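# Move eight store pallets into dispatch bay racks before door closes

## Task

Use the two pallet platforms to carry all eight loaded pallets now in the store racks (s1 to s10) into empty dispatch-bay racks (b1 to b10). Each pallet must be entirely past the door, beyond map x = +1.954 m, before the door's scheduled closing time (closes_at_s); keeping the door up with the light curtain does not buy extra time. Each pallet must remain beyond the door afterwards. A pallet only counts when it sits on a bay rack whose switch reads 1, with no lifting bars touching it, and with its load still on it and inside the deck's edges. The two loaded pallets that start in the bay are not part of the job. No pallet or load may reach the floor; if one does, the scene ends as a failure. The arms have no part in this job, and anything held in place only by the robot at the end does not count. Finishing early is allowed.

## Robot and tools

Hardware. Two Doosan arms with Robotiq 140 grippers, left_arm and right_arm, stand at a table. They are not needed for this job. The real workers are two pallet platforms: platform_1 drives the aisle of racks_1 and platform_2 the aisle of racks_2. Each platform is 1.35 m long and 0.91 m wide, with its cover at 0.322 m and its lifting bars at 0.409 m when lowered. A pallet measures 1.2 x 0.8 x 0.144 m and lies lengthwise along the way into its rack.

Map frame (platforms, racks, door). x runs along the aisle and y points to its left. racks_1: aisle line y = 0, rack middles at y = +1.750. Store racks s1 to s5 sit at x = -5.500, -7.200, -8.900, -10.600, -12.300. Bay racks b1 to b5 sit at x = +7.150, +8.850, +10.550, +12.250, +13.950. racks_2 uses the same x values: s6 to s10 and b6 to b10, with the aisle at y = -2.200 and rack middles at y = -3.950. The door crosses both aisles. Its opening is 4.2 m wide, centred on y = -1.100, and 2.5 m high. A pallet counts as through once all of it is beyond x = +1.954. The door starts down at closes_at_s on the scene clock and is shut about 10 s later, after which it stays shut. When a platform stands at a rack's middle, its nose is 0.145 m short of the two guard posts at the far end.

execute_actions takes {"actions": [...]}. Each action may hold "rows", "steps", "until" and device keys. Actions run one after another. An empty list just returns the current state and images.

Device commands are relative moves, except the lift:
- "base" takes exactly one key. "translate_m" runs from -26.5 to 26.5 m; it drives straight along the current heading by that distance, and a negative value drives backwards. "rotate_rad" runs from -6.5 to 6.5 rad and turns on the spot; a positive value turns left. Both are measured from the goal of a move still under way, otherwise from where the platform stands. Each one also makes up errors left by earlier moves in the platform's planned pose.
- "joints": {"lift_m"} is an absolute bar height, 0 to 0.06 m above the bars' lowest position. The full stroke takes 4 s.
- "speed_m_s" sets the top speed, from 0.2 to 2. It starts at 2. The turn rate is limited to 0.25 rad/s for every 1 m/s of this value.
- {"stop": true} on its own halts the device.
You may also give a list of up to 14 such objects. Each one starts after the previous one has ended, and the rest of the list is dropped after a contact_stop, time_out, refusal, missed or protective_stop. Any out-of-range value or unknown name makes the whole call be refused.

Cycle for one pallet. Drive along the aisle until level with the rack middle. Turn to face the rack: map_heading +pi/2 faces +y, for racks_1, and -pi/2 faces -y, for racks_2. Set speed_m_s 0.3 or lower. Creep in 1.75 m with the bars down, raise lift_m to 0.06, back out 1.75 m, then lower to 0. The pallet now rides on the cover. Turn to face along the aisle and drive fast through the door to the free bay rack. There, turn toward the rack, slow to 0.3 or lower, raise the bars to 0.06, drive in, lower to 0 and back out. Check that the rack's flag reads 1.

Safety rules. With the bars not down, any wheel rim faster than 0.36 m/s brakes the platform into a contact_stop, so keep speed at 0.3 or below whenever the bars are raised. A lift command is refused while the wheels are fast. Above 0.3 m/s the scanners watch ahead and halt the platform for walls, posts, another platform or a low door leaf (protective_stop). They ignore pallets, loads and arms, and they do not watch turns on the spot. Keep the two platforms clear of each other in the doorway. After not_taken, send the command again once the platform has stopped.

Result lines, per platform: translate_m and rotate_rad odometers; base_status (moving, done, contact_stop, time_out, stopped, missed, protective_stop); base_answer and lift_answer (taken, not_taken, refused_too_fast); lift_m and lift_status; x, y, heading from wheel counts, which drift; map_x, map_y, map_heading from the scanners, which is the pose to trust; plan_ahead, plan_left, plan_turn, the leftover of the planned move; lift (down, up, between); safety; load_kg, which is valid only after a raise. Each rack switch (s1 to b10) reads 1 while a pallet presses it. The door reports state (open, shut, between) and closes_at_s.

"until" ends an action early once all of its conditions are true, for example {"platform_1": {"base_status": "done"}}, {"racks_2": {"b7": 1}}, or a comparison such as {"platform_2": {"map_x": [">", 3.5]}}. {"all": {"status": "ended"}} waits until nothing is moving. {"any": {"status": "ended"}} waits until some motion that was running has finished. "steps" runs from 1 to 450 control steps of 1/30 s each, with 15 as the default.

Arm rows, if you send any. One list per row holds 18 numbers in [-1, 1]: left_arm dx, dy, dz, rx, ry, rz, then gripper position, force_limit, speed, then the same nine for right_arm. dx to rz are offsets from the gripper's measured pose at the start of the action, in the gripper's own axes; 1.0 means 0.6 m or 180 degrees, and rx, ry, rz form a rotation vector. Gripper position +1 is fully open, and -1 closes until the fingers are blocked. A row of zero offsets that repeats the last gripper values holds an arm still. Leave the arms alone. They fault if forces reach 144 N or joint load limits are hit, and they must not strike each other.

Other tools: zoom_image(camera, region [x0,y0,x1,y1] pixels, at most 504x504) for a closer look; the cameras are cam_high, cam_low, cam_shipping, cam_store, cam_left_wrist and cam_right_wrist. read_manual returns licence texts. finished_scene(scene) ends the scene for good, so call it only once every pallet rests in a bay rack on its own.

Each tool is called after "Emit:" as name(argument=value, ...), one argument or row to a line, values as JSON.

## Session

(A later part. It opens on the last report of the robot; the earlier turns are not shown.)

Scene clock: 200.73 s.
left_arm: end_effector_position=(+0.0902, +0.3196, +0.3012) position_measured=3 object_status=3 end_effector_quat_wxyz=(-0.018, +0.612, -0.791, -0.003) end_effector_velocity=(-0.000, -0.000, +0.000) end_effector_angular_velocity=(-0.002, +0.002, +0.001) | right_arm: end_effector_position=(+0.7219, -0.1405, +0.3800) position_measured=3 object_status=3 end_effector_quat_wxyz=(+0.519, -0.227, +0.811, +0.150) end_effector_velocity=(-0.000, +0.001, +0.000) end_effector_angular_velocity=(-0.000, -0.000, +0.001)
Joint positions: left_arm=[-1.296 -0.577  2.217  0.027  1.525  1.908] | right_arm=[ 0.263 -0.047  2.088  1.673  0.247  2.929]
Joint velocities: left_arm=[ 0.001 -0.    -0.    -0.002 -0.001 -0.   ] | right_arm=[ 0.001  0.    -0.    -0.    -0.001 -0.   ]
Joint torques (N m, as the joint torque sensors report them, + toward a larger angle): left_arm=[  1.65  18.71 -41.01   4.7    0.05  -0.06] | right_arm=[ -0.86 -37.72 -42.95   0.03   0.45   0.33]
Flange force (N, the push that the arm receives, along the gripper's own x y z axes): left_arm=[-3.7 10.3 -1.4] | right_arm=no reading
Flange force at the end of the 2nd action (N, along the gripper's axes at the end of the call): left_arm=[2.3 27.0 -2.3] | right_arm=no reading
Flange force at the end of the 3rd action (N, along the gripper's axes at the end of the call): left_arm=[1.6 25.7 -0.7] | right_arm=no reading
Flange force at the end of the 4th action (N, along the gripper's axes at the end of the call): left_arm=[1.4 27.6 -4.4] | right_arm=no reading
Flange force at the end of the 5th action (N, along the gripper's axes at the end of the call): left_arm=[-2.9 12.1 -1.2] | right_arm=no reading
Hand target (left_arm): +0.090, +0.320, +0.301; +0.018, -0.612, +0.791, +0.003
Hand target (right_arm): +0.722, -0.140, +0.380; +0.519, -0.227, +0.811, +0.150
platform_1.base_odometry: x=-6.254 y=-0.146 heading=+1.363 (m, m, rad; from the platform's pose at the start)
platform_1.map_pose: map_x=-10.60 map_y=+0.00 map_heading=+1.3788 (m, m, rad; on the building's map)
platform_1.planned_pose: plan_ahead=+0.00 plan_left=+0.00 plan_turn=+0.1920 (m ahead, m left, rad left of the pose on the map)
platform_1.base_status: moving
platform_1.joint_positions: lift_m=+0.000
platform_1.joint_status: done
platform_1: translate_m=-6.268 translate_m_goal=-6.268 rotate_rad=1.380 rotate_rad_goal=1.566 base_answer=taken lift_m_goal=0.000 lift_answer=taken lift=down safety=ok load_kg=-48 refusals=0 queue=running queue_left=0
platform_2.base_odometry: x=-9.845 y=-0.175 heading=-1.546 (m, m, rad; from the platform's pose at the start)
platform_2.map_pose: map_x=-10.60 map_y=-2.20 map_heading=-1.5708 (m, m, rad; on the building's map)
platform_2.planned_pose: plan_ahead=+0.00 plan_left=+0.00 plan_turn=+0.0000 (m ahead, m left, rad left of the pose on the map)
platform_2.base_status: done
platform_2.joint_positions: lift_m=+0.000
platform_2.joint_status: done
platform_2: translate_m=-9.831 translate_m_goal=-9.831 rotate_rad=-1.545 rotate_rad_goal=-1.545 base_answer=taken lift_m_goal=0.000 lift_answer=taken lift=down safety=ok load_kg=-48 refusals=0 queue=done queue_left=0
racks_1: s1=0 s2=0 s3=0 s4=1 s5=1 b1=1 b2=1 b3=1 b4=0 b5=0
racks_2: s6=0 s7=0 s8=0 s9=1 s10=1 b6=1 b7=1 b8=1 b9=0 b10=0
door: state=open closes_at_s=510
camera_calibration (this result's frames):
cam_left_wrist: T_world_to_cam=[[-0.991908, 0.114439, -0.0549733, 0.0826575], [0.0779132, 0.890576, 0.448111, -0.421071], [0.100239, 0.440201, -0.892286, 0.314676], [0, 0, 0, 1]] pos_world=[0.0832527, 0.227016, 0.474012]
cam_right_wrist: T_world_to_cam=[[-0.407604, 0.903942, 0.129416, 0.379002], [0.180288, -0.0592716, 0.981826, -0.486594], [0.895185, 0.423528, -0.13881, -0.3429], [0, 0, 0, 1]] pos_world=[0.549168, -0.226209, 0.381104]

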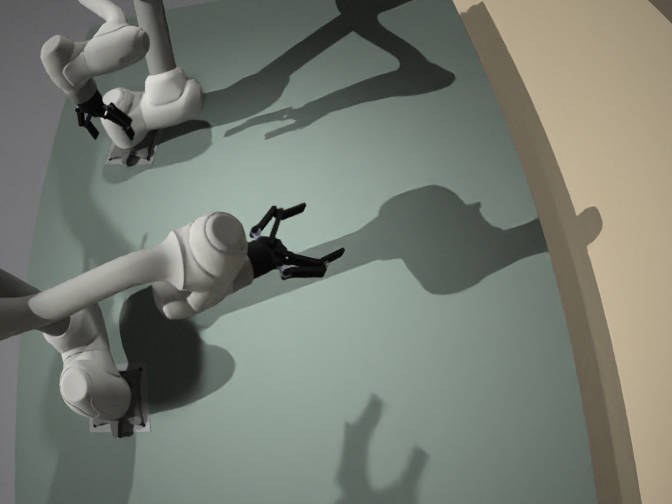

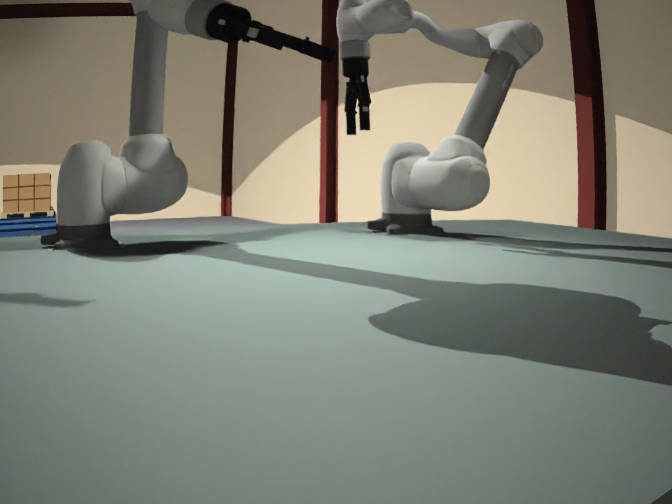

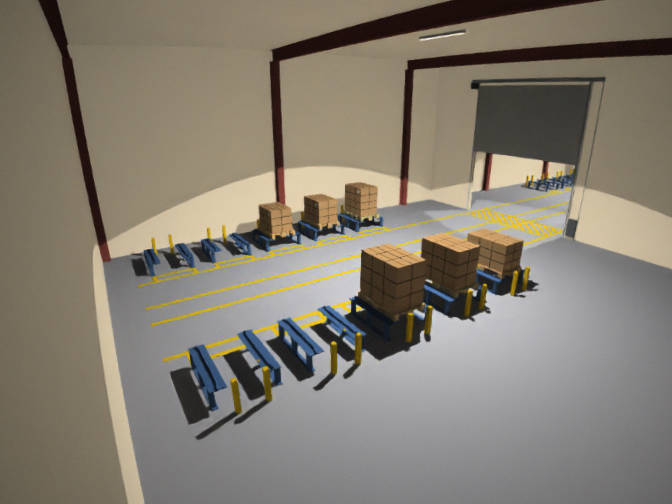

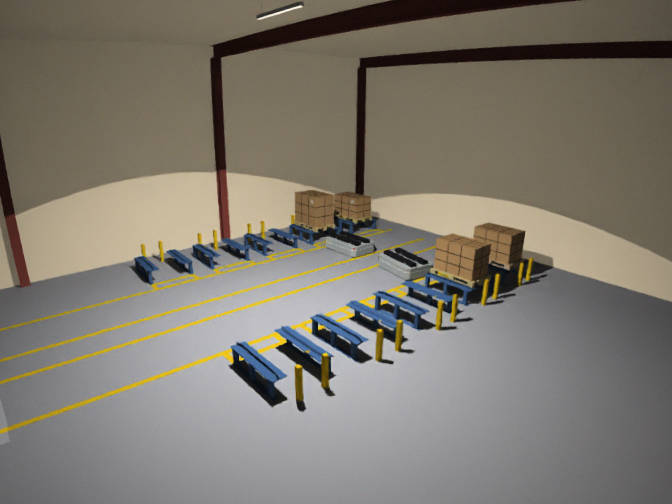

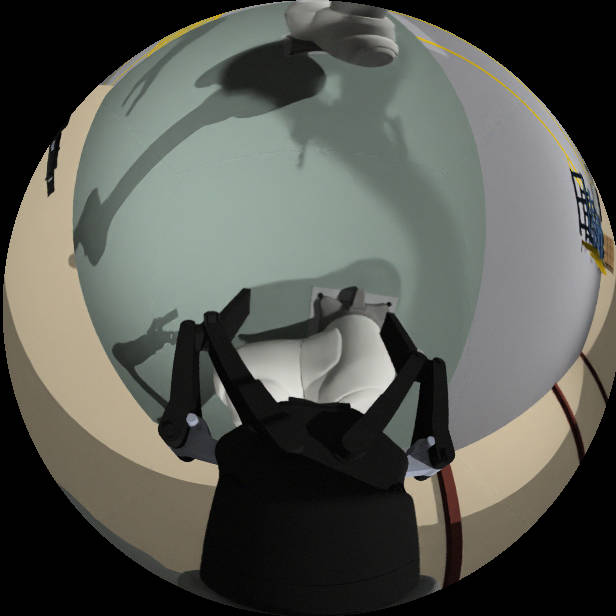

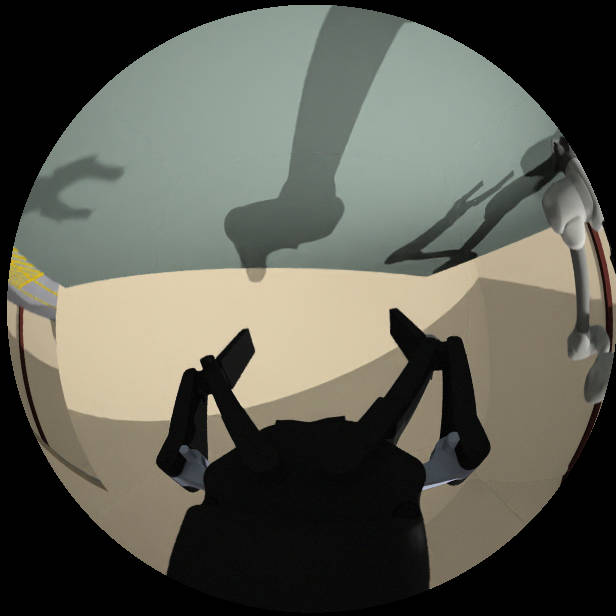

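Emit:
execute_actions(
  actions=[
    {"steps":90,"until":{"all":{"status":"ended"}}},
    {"platform_1":[{"speed_m_s":0.3,"base":{"translate_m":1.75}},{"joints":{"lift_m":0.06}},{"base":{"translate_m":-1.75}},{"joints":{"lift_m":0}},{"speed_m_s":2,"base":{"rotate_rad":-1.5708}},{"base":{"translate_m":22.85}},{"base":{"rotate_rad":1.5708}},{"speed_m_s":0.3,"joints":{"lift_m":0.06}},{"base":{"translate_m":1.75}},{"joints":{"lift_m":0}},{"base":{"translate_m":-1.75}},{"speed_m_s":2,"base":{"rotate_rad":-1.5708}},{"base":{"translate_m":-24.55}},{"base":{"rotate_rad":1.5708}}],"platform_2":[{"speed_m_s":0.3,"base":{"translate_m":1.75}},{"joints":{"lift_m":0.06}},{"base":{"translate_m":-1.75}},{"joints":{"lift_m":0}},{"speed_m_s":2,"base":{"rotate_rad":1.5708}},{"base":{"translate_m":22.85}},{"base":{"rotate_rad":-1.5708}},{"speed_m_s":0.3,"joints":{"lift_m":0.06}},{"base":{"translate_m":1.75}},{"joints":{"lift_m":0}},{"base":{"translate_m":-1.75}},{"speed_m_s":2,"base":{"rotate_rad":1.5708}},{"base":{"translate_m":-24.55}},{"base":{"rotate_rad":-1.5708}}],"steps":450,"until":{"all":{"status":"ended"}}},
    {"steps":450,"until":{"all":{"status":"ended"}}},
    {"steps":450,"until":{"all":{"status":"ended"}}},
  ],
)

Emit:
execute_actions(
  actions=[
    {"steps":450,"until":{"all":{"status":"ended"}}},
    {"steps":450,"until":{"all":{"status":"ended"}}},
    {"steps":450,"until":{"all":{"status":"ended"}}},
    {"steps":450,"until":{"all":{"status":"ended"}}},
  ],
)

Scene clock: 248.63 s.
left_arm: end_effector_position=(+0.0902, +0.3196, +0.3012) position_measured=3 object_status=3 end_effector_quat_wxyz=(-0.018, +0.612, -0.791, -0.003) end_effector_velocity=(+0.000, -0.000, -0.000) end_effector_angular_velocity=(+0.001, -0.001, -0.000) | right_arm: end_effector_position=(+0.7219, -0.1405, +0.3800) position_measured=3 object_status=3 end_effector_quat_wxyz=(+0.519, -0.227, +0.811, +0.150) end_effector_velocity=(-0.001, -0.000, -0.000) end_effector_angular_velocity=(-0.002, -0.001, +0.001)
Joint positions: left_arm=[-1.296 -0.577  2.217  0.027  1.525  1.908] | right_arm=[ 0.263 -0.047  2.088  1.673  0.247  2.929]
Joint velocities: left_arm=[-0.     0.001 -0.     0.001 -0.     0.   ] | right_arm=[ 0.    -0.001  0.001 -0.    -0.    -0.001]
Joint torques (N m, as the joint torque sensors report them, + toward a larger angle): left_arm=[  5.16  16.07 -40.46   4.4   -0.19   0.39] | right_arm=[ -0.42 -37.57 -42.52   0.05   0.47   0.13]
Flange force (N, the push that the arm receives, along the gripper's own x y z axes): left_arm=[7.5 24.8 -3.0] | right_arm=no reading
Flange force at the end of the 1st action (N, along the gripper's axes at the end of the call): left_arm=[0.8 26.4 -3.4] | right_arm=no reading
Flange force at the end of the 2nd action (N, along the gripper's axes at the end of the call): left_arm=[5.4 14.9 -2.6] | right_arm=no reading
Flange force at the end of the 3rd action (N, along the gripper's axes at the end of the call): left_arm=[-0.6 28.0 -3.3] | right_arm=no reading
Hand target (left_arm): +0.090, +0.320, +0.301; +0.018, -0.612, +0.791, +0.003
Hand target (right_arm): +0.722, -0.140, +0.380; +0.519, -0.227, +0.811, +0.150
platform_1.base_odometry: x=+16.619 y=-0.265 heading=+0.897 (m, m, rad; from the platform's pose at the start)
platform_1.map_pose: map_x=+12.25 map_y=+0.00 map_heading=+0.9119 (m, m, rad; on the building's map)
platform_1.planned_pose: plan_ahead=+0.00 plan_left=+0.00 plan_turn=+0.6589 (m ahead, m left, rad left of the pose on the map)
platform_1.base_status: moving
platform_1.joint_positions: lift_m=+0.000
platform_1.joint_status: done
platform_1: translate_m=16.602 translate_m_goal=16.601 rotate_rad=0.914 rotate_rad_goal=1.566 base_answer=taken lift_m_goal=0.000 lift_answer=taken lift=down safety=ok load_kg=-48 refusals=0 queue=running queue_left=7
platform_2.base_odometry: x=+13.030 y=+0.463 heading=-0.788 (m, m, rad; from the platform's pose at the start)
platform_2.map_pose: map_x=+12.25 map_y=-2.20 map_heading=-0.8290 (m, m, rad; on the building's map)
platform_2.planned_pose: plan_ahead=+0.00 plan_left=+0.00 plan_turn=-0.7417 (m ahead, m left, rad left of the pose on the map)
platform_2.base_status: moving
platform_2.joint_positions: lift_m=+0.000
platform_2.joint_status: done
platform_2: translate_m=13.050 translate_m_goal=13.050 rotate_rad=-0.805 rotate_rad_goal=-1.541 base_answer=taken lift_m_goal=0.000 lift_answer=taken lift=down safety=ok load_kg=-48 refusals=0 queue=running queue_left=7
racks_1: s1=0 s2=0 s3=0 s4=0 s5=1 b1=1 b2=1 b3=1 b4=0 b5=0
racks_2: s6=0 s7=0 s8=0 s9=0 s10=1 b6=1 b7=1 b8=1 b9=0 b10=0
door: state=open closes_at_s=510
camera_calibration (this result's frames):
cam_left_wrist: T_world_to_cam=[[-0.991908, 0.114439, -0.0549734, 0.0826576], [0.0779131, 0.890576, 0.448111, -0.421071], [0.100239, 0.440201, -0.892286, 0.314676], [0, 0, 0, 1]] pos_world=[0.0832528, 0.227016, 0.474012]
cam_right_wrist: T_world_to_cam=[[-0.407604, 0.903942, 0.129416, 0.379002], [0.180288, -0.0592719, 0.981826, -0.486594], [0.895184, 0.423529, -0.13881, -0.3429], [0, 0, 0, 1]] pos_world=[0.549168, -0.226209, 0.381104]

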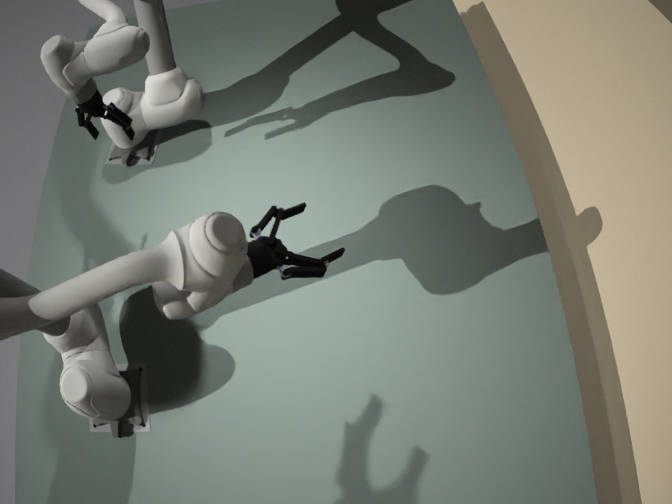

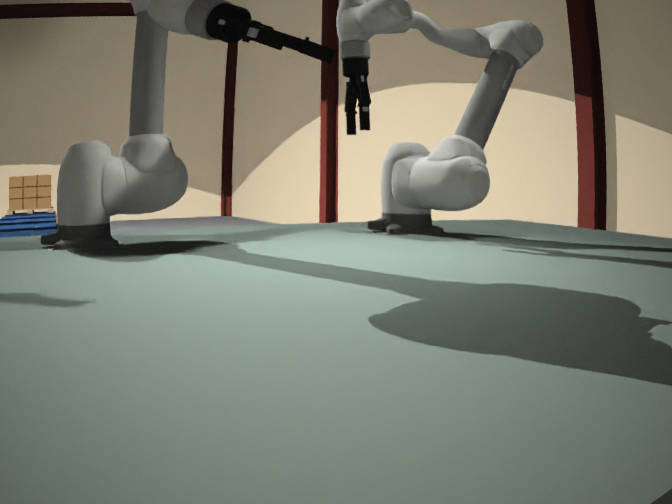

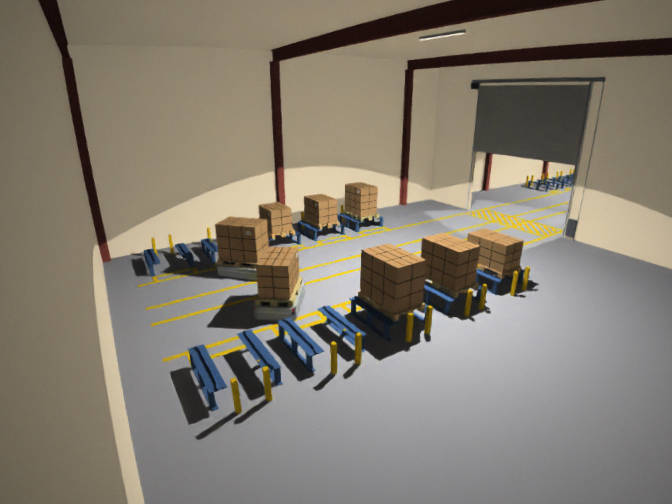

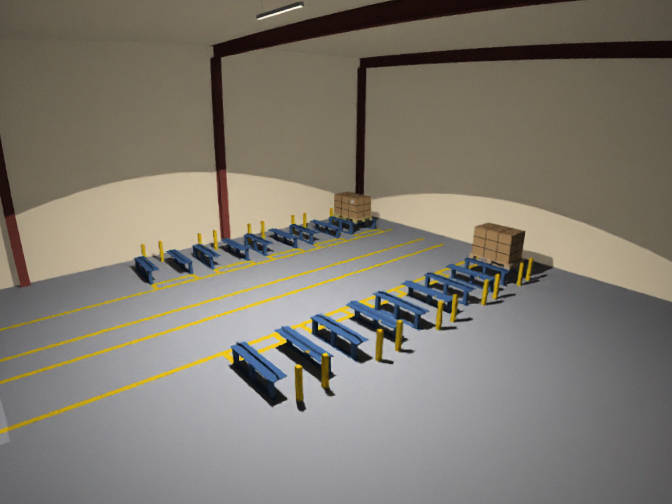

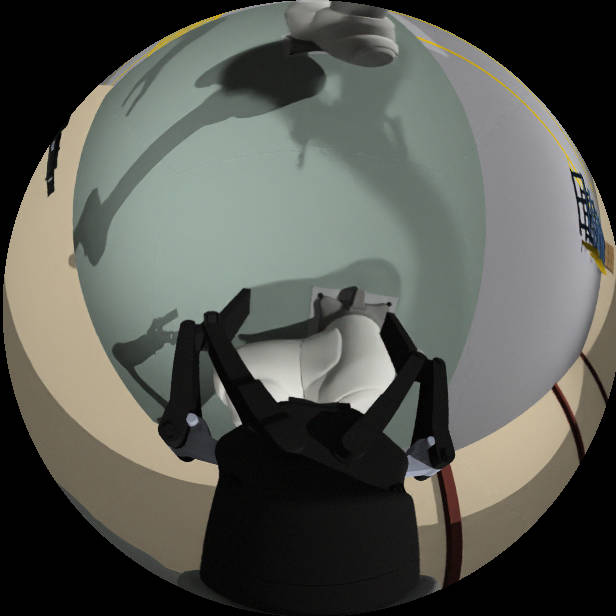

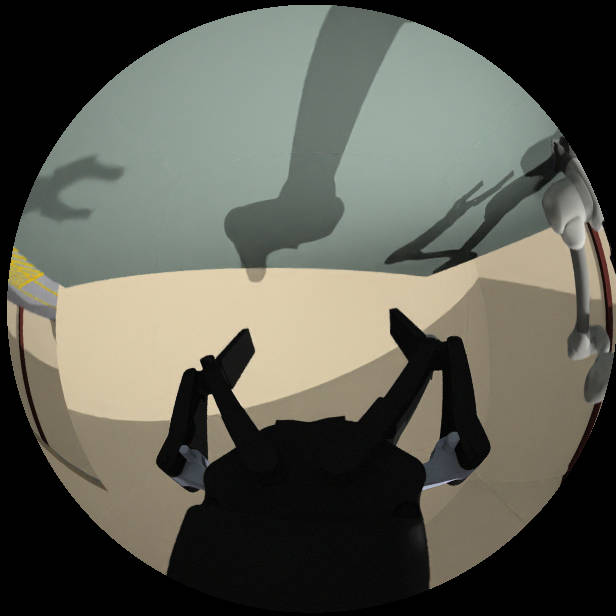

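Scene clock: 297.90 s.
left_arm: end_effector_position=(+0.0902, +0.3196, +0.3012) position_measured=3 object_status=3 end_effector_quat_wxyz=(-0.018, +0.612, -0.791, -0.003) end_effector_velocity=(-0.001, -0.000, +0.000) end_effector_angular_velocity=(-0.001, +0.002, -0.001) | right_arm: end_effector_position=(+0.7219, -0.1405, +0.3800) position_measured=3 object_status=3 end_effector_quat_wxyz=(+0.519, -0.227, +0.811, +0.150) end_effector_velocity=(-0.001, +0.001, -0.001) end_effector_angular_velocity=(-0.001, +0.001, +0.001)
Joint positions: left_arm=[-1.296 -0.577  2.217  0.027  1.525  1.908] | right_arm=[ 0.263 -0.047  2.088  1.673  0.247  2.929]
Joint velocities: left_arm=[-0.001 -0.001 -0.    -0.002  0.     0.   ] | right_arm=[ 0.001 -0.     0.002  0.    -0.    -0.   ]
Joint torques (N m, as the joint torque sensors report them, + toward a larger angle): left_arm=[  4.05  18.19 -39.98   4.37  -0.29   0.45] | right_arm=[ -1.21 -37.74 -42.76  -0.07   0.37   0.31]
Flange force (N, the push that the arm receives, along the gripper's own x y z axes): left_arm=[1.1 22.2 -4.2] | right_arm=no reading
Flange force at the end of the 1st action (N, along the gripper's axes at the end of the call): left_arm=[-6.3 17.4 -1.7] | right_arm=no reading
Flange force at the end of the 2nd action (N, along the gripper's axes at the end of the call): left_arm=[1.4 16.2 -2.5] | right_arm=no reading
Flange force at the end of the 3rd action (N, along the gripper's axes at the end of the call): left_arm=[5.7 22.5 -5.1] | right_arm=no reading
Hand target (left_arm): +0.090, +0.320, +0.301; +0.018, -0.612, +0.791, +0.003
Hand target (right_arm): +0.722, -0.140, +0.380; +0.519, -0.227, +0.811, +0.150
platform_1.base_odometry: x=-7.931 y=-0.226 heading=+1.576 (m, m, rad; from the platform's pose at the start)
platform_1.map_pose: map_x=-12.30 map_y=+0.00 map_heading=+1.5708 (m, m, rad; on the building's map)
platform_1.planned_pose: plan_ahead=+0.00 plan_left=+0.00 plan_turn=+0.0000 (m ahead, m left, rad left of the pose on the map)
platform_1.base_status: done
platform_1.joint_positions: lift_m=+0.000
platform_1.joint_status: done
platform_1: translate_m=-7.948 translate_m_goal=-7.948 rotate_rad=1.576 rotate_rad_goal=1.576 base_answer=taken lift_m_goal=0.000 lift_answer=taken lift=down safety=ok load_kg=-48 refusals=0 queue=done queue_left=0
platform_2.base_odometry: x=-11.516 y=-0.137 heading=-1.547 (m, m, rad; from the platform's pose at the start)
platform_2.map_pose: map_x=-12.30 map_y=-2.21 map_heading=-1.5708 (m, m, rad; on the building's map)
platform_2.planned_pose: plan_ahead=-0.01 plan_left=+0.00 plan_turn=+0.0000 (m ahead, m left, rad left of the pose on the map)
platform_2.base_status: done
platform_2.joint_positions: lift_m=+0.000
platform_2.joint_status: done
platform_2: translate_m=-11.491 translate_m_goal=-11.491 rotate_rad=-1.547 rotate_rad_goal=-1.547 base_answer=taken lift_m_goal=0.000 lift_answer=taken lift=down safety=ok load_kg=-48 refusals=0 queue=done queue_left=0
racks_1: s1=0 s2=0 s3=0 s4=0 s5=1 b1=1 b2=1 b3=1 b4=1 b5=0
racks_2: s6=0 s7=0 s8=0 s9=0 s10=1 b6=1 b7=1 b8=1 b9=1 b10=0
door: state=open closes_at_s=510
camera_calibration (this result's frames):
cam_left_wrist: T_world_to_cam=[[-0.991908, 0.114439, -0.0549734, 0.0826575], [0.0779133, 0.890577, 0.44811, -0.421071], [0.100239, 0.440201, -0.892287, 0.314677], [0, 0, 0, 1]] pos_world=[0.0832527, 0.227016, 0.474012]
cam_right_wrist: T_world_to_cam=[[-0.407604, 0.903942, 0.129416, 0.379002], [0.180287, -0.0592718, 0.981827, -0.486594], [0.895185, 0.423529, -0.13881, -0.3429], [0, 0, 0, 1]] pos_world=[0.549168, -0.226209, 0.381104]

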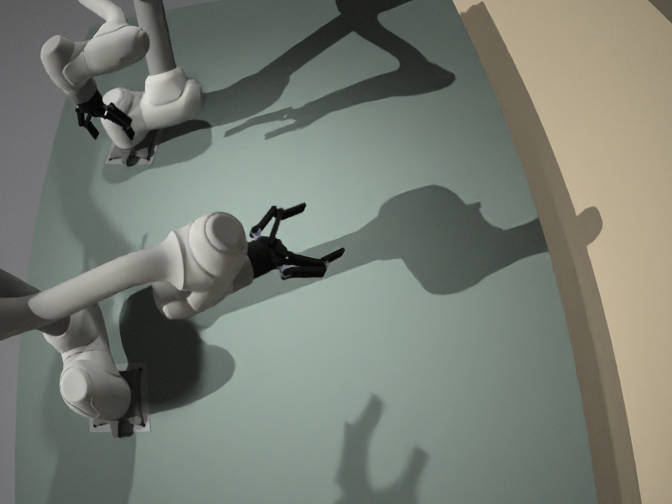

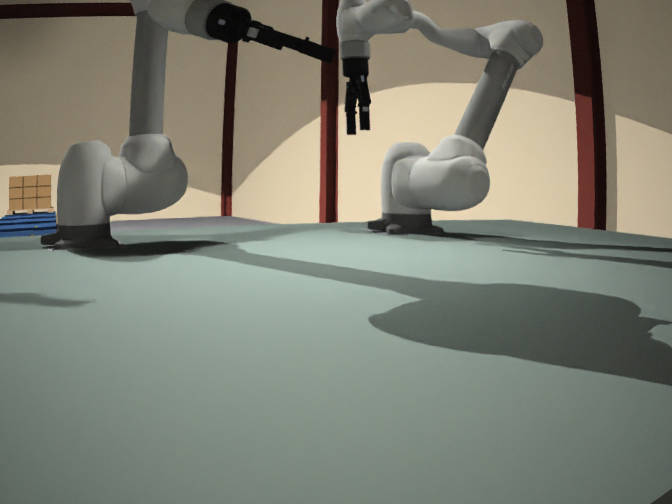

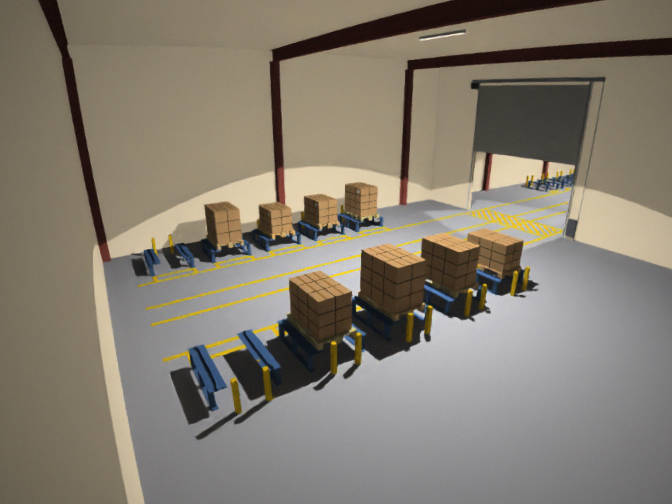

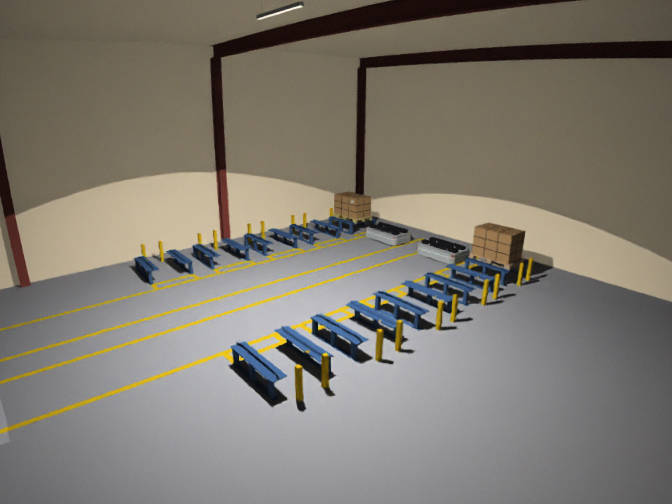

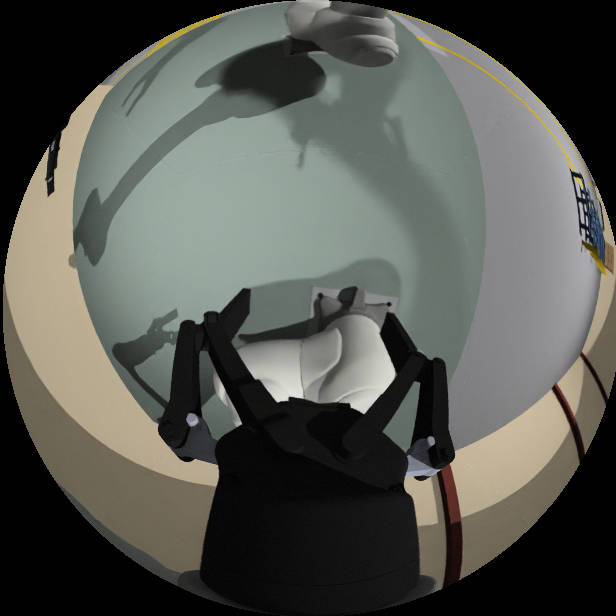

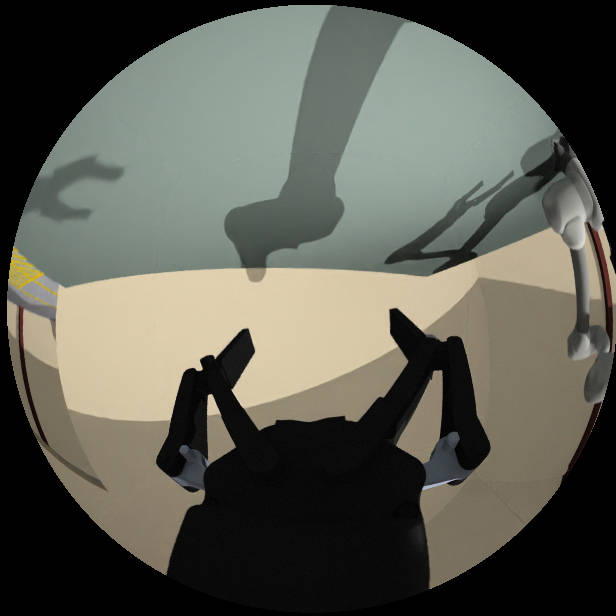

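Emit:
execute_actions(
  actions=[
    {"platform_1":[{"speed_m_s":0.3,"base":{"translate_m":1.75}},{"joints":{"lift_m":0.06}},{"base":{"translate_m":-1.75}},{"joints":{"lift_m":0}},{"speed_m_s":2,"base":{"rotate_rad":-1.5708}},{"base":{"translate_m":26.25}},{"base":{"rotate_rad":1.5708}},{"speed_m_s":0.3,"joints":{"lift_m":0.06}},{"base":{"translate_m":1.75}},{"joints":{"lift_m":0}},{"base":{"translate_m":-1.5}}],"platform_2":[{"speed_m_s":0.3,"base":{"translate_m":1.75}},{"joints":{"lift_m":0.06}},{"base":{"translate_m":-1.75}},{"joints":{"lift_m":0}},{"speed_m_s":2,"base":{"rotate_rad":1.5708}},{"base":{"translate_m":26.25}},{"base":{"rotate_rad":-1.5708}},{"speed_m_s":0.3,"joints":{"lift_m":0.06}},{"base":{"translate_m":1.75}},{"joints":{"lift_m":0}},{"base":{"translate_m":-1.5}}],"steps":450,"until":{"all":{"status":"ended"}}},
    {"steps":450,"until":{"all":{"status":"ended"}}},
    {"steps":450,"until":{"all":{"status":"ended"}}},
    {"steps":450,"until":{"all":{"status":"ended"}}},
    {"steps":450,"until":{"all":{"status":"ended"}}},
  ],
)

Scene clock: 369.83 s.
left_arm: end_effector_position=(+0.0902, +0.3196, +0.3012) position_measured=3 object_status=3 end_effector_quat_wxyz=(-0.018, +0.612, -0.791, -0.003) end_effector_velocity=(-0.001, -0.001, -0.000) end_effector_angular_velocity=(+0.001, +0.001, -0.001) | right_arm: end_effector_position=(+0.7219, -0.1405, +0.3800) position_measured=3 object_status=3 end_effector_quat_wxyz=(+0.519, -0.227, +0.811, +0.150) end_effector_velocity=(+0.001, -0.001, +0.001) end_effector_angular_velocity=(-0.000, -0.002, -0.003)
Joint positions: left_arm=[-1.296 -0.577  2.217  0.027  1.525  1.908] | right_arm=[ 0.263 -0.047  2.088  1.673  0.247  2.929]
Joint velocities: left_arm=[-0.001  0.001  0.    -0.001 -0.001 -0.   ] | right_arm=[-0.002 -0.    -0.001 -0.    -0.001 -0.   ]
Joint torques (N m, as the joint torque sensors report them, + toward a larger angle): left_arm=[  4.36  15.68 -40.39   4.58  -0.16   0.35] | right_arm=[ -0.96 -38.01 -43.05  -0.08   0.33   0.21]
Flange force (N, the push that the arm receives, along the gripper's own x y z axes): left_arm=[7.1 20.4 -2.9] | right_arm=no reading
Flange force at the end of the 1st action (N, along the gripper's axes at the end of the call): left_arm=[-3.9 19.3 -1.8] | right_arm=no reading
Flange force at the end of the 2nd action (N, along the gripper's axes at the end of the call): left_arm=[1.7 20.7 -2.7] | right_arm=no reading
Flange force at the end of the 3rd action (N, along the gripper's axes at the end of the call): left_arm=[4.7 21.1 -2.6] | right_arm=no reading
Flange force at the end of the 4th action (N, along the gripper's axes at the end of the call): left_arm=[0.2 7.0 -3.7] | right_arm=no reading
Hand target (left_arm): +0.090, +0.320, +0.301; +0.018, -0.612, +0.791, +0.003
Hand target (right_arm): +0.722, -0.140, +0.380; +0.519, -0.227, +0.811, +0.150
platform_1.base_odometry: x=+18.355 y=-0.023 heading=+1.577 (m, m, rad; from the platform's pose at the start)
platform_1.map_pose: map_x=+13.95 map_y=+0.25 map_heading=+1.5708 (m, m, rad; on the building's map)
platform_1.planned_pose: plan_ahead=+0.00 plan_left=+0.00 plan_turn=+0.0000 (m ahead, m left, rad left of the pose on the map)
platform_1.base_status: done
platform_1.joint_positions: lift_m=+0.000
platform_1.joint_status: done
platform_1: translate_m=18.583 translate_m_goal=18.583 rotate_rad=1.577 rotate_rad_goal=1.577 base_answer=taken lift_m_goal=0.000 lift_answer=taken lift=down safety=ok load_kg=-48 refusals=0 queue=done queue_left=0
platform_2.base_odometry: x=+14.755 y=+0.280 heading=-1.551 (m, m, rad; from the platform's pose at the start)
platform_2.map_pose: map_x=+13.95 map_y=-2.45 map_heading=-1.5708 (m, m, rad; on the building's map)
platform_2.planned_pose: plan_ahead=+0.00 plan_left=+0.00 plan_turn=+0.0000 (m ahead, m left, rad left of the pose on the map)
platform_2.base_status: done
platform_2.joint_positions: lift_m=+0.000
platform_2.joint_status: done
platform_2: translate_m=15.019 translate_m_goal=15.020 rotate_rad=-1.551 rotate_rad_goal=-1.551 base_answer=taken lift_m_goal=0.000 lift_answer=taken lift=down safety=ok load_kg=-48 refusals=0 queue=done queue_left=0
racks_1: s1=0 s2=0 s3=0 s4=0 s5=0 b1=1 b2=1 b3=1 b4=1 b5=1
racks_2: s6=0 s7=0 s8=0 s9=0 s10=0 b6=1 b7=1 b8=1 b9=1 b10=1
door: state=open closes_at_s=510
camera_calibration (this result's frames):
cam_left_wrist: T_world_to_cam=[[-0.991908, 0.114439, -0.0549733, 0.0826574], [0.0779134, 0.890577, 0.44811, -0.421071], [0.100239, 0.440201, -0.892287, 0.314677], [0, 0, 0, 1]] pos_world=[0.0832527, 0.227016, 0.474012]
cam_right_wrist: T_world_to_cam=[[-0.407604, 0.903942, 0.129416, 0.379002], [0.180287, -0.0592719, 0.981827, -0.486594], [0.895185, 0.423528, -0.13881, -0.3429], [0, 0, 0, 1]] pos_world=[0.549168, -0.226209, 0.381104]

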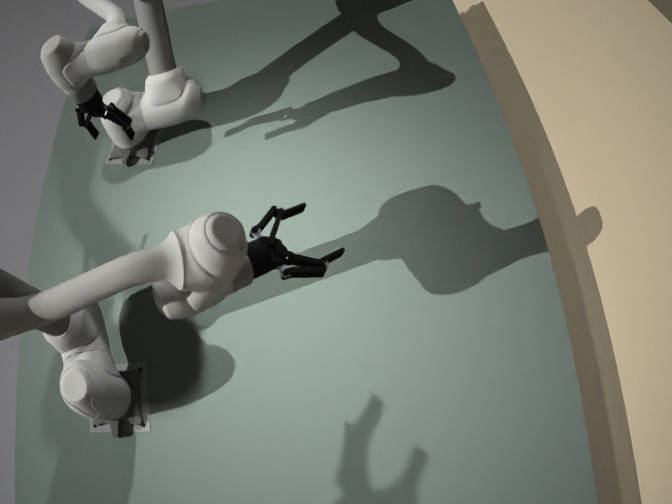

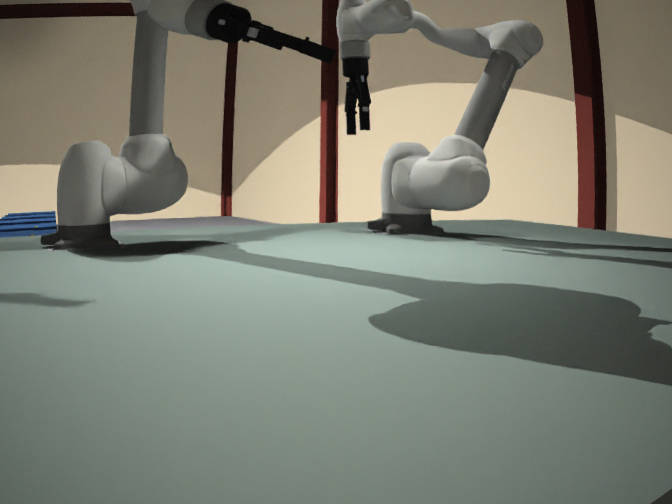

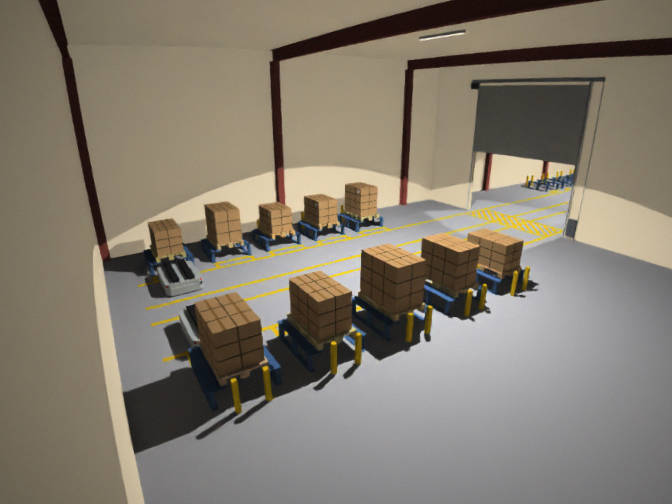

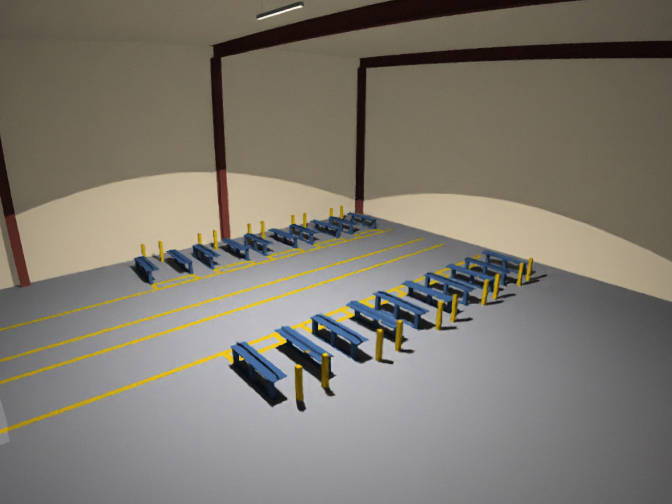

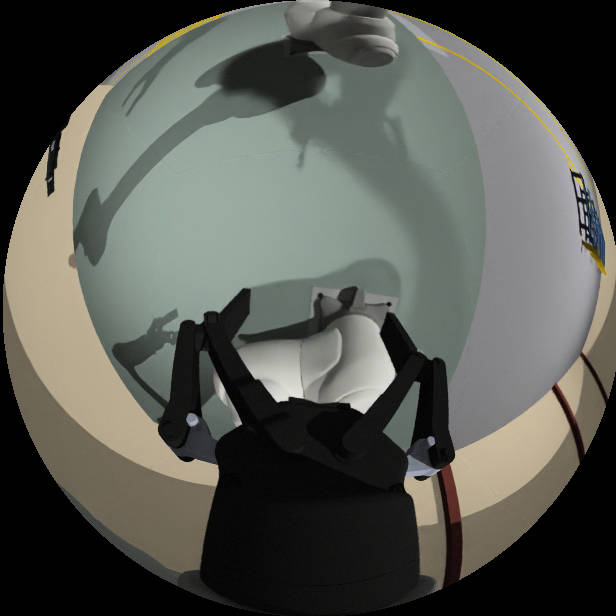

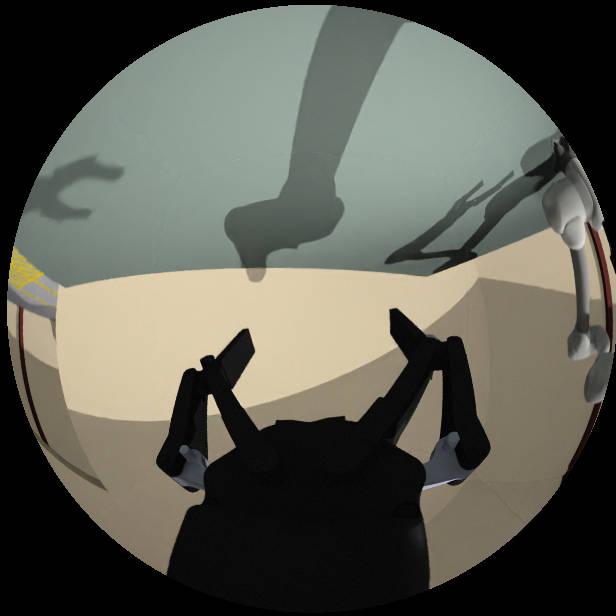

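Emit:
finished_scene(
  scene=1,
)

The scene is finished: the task was done.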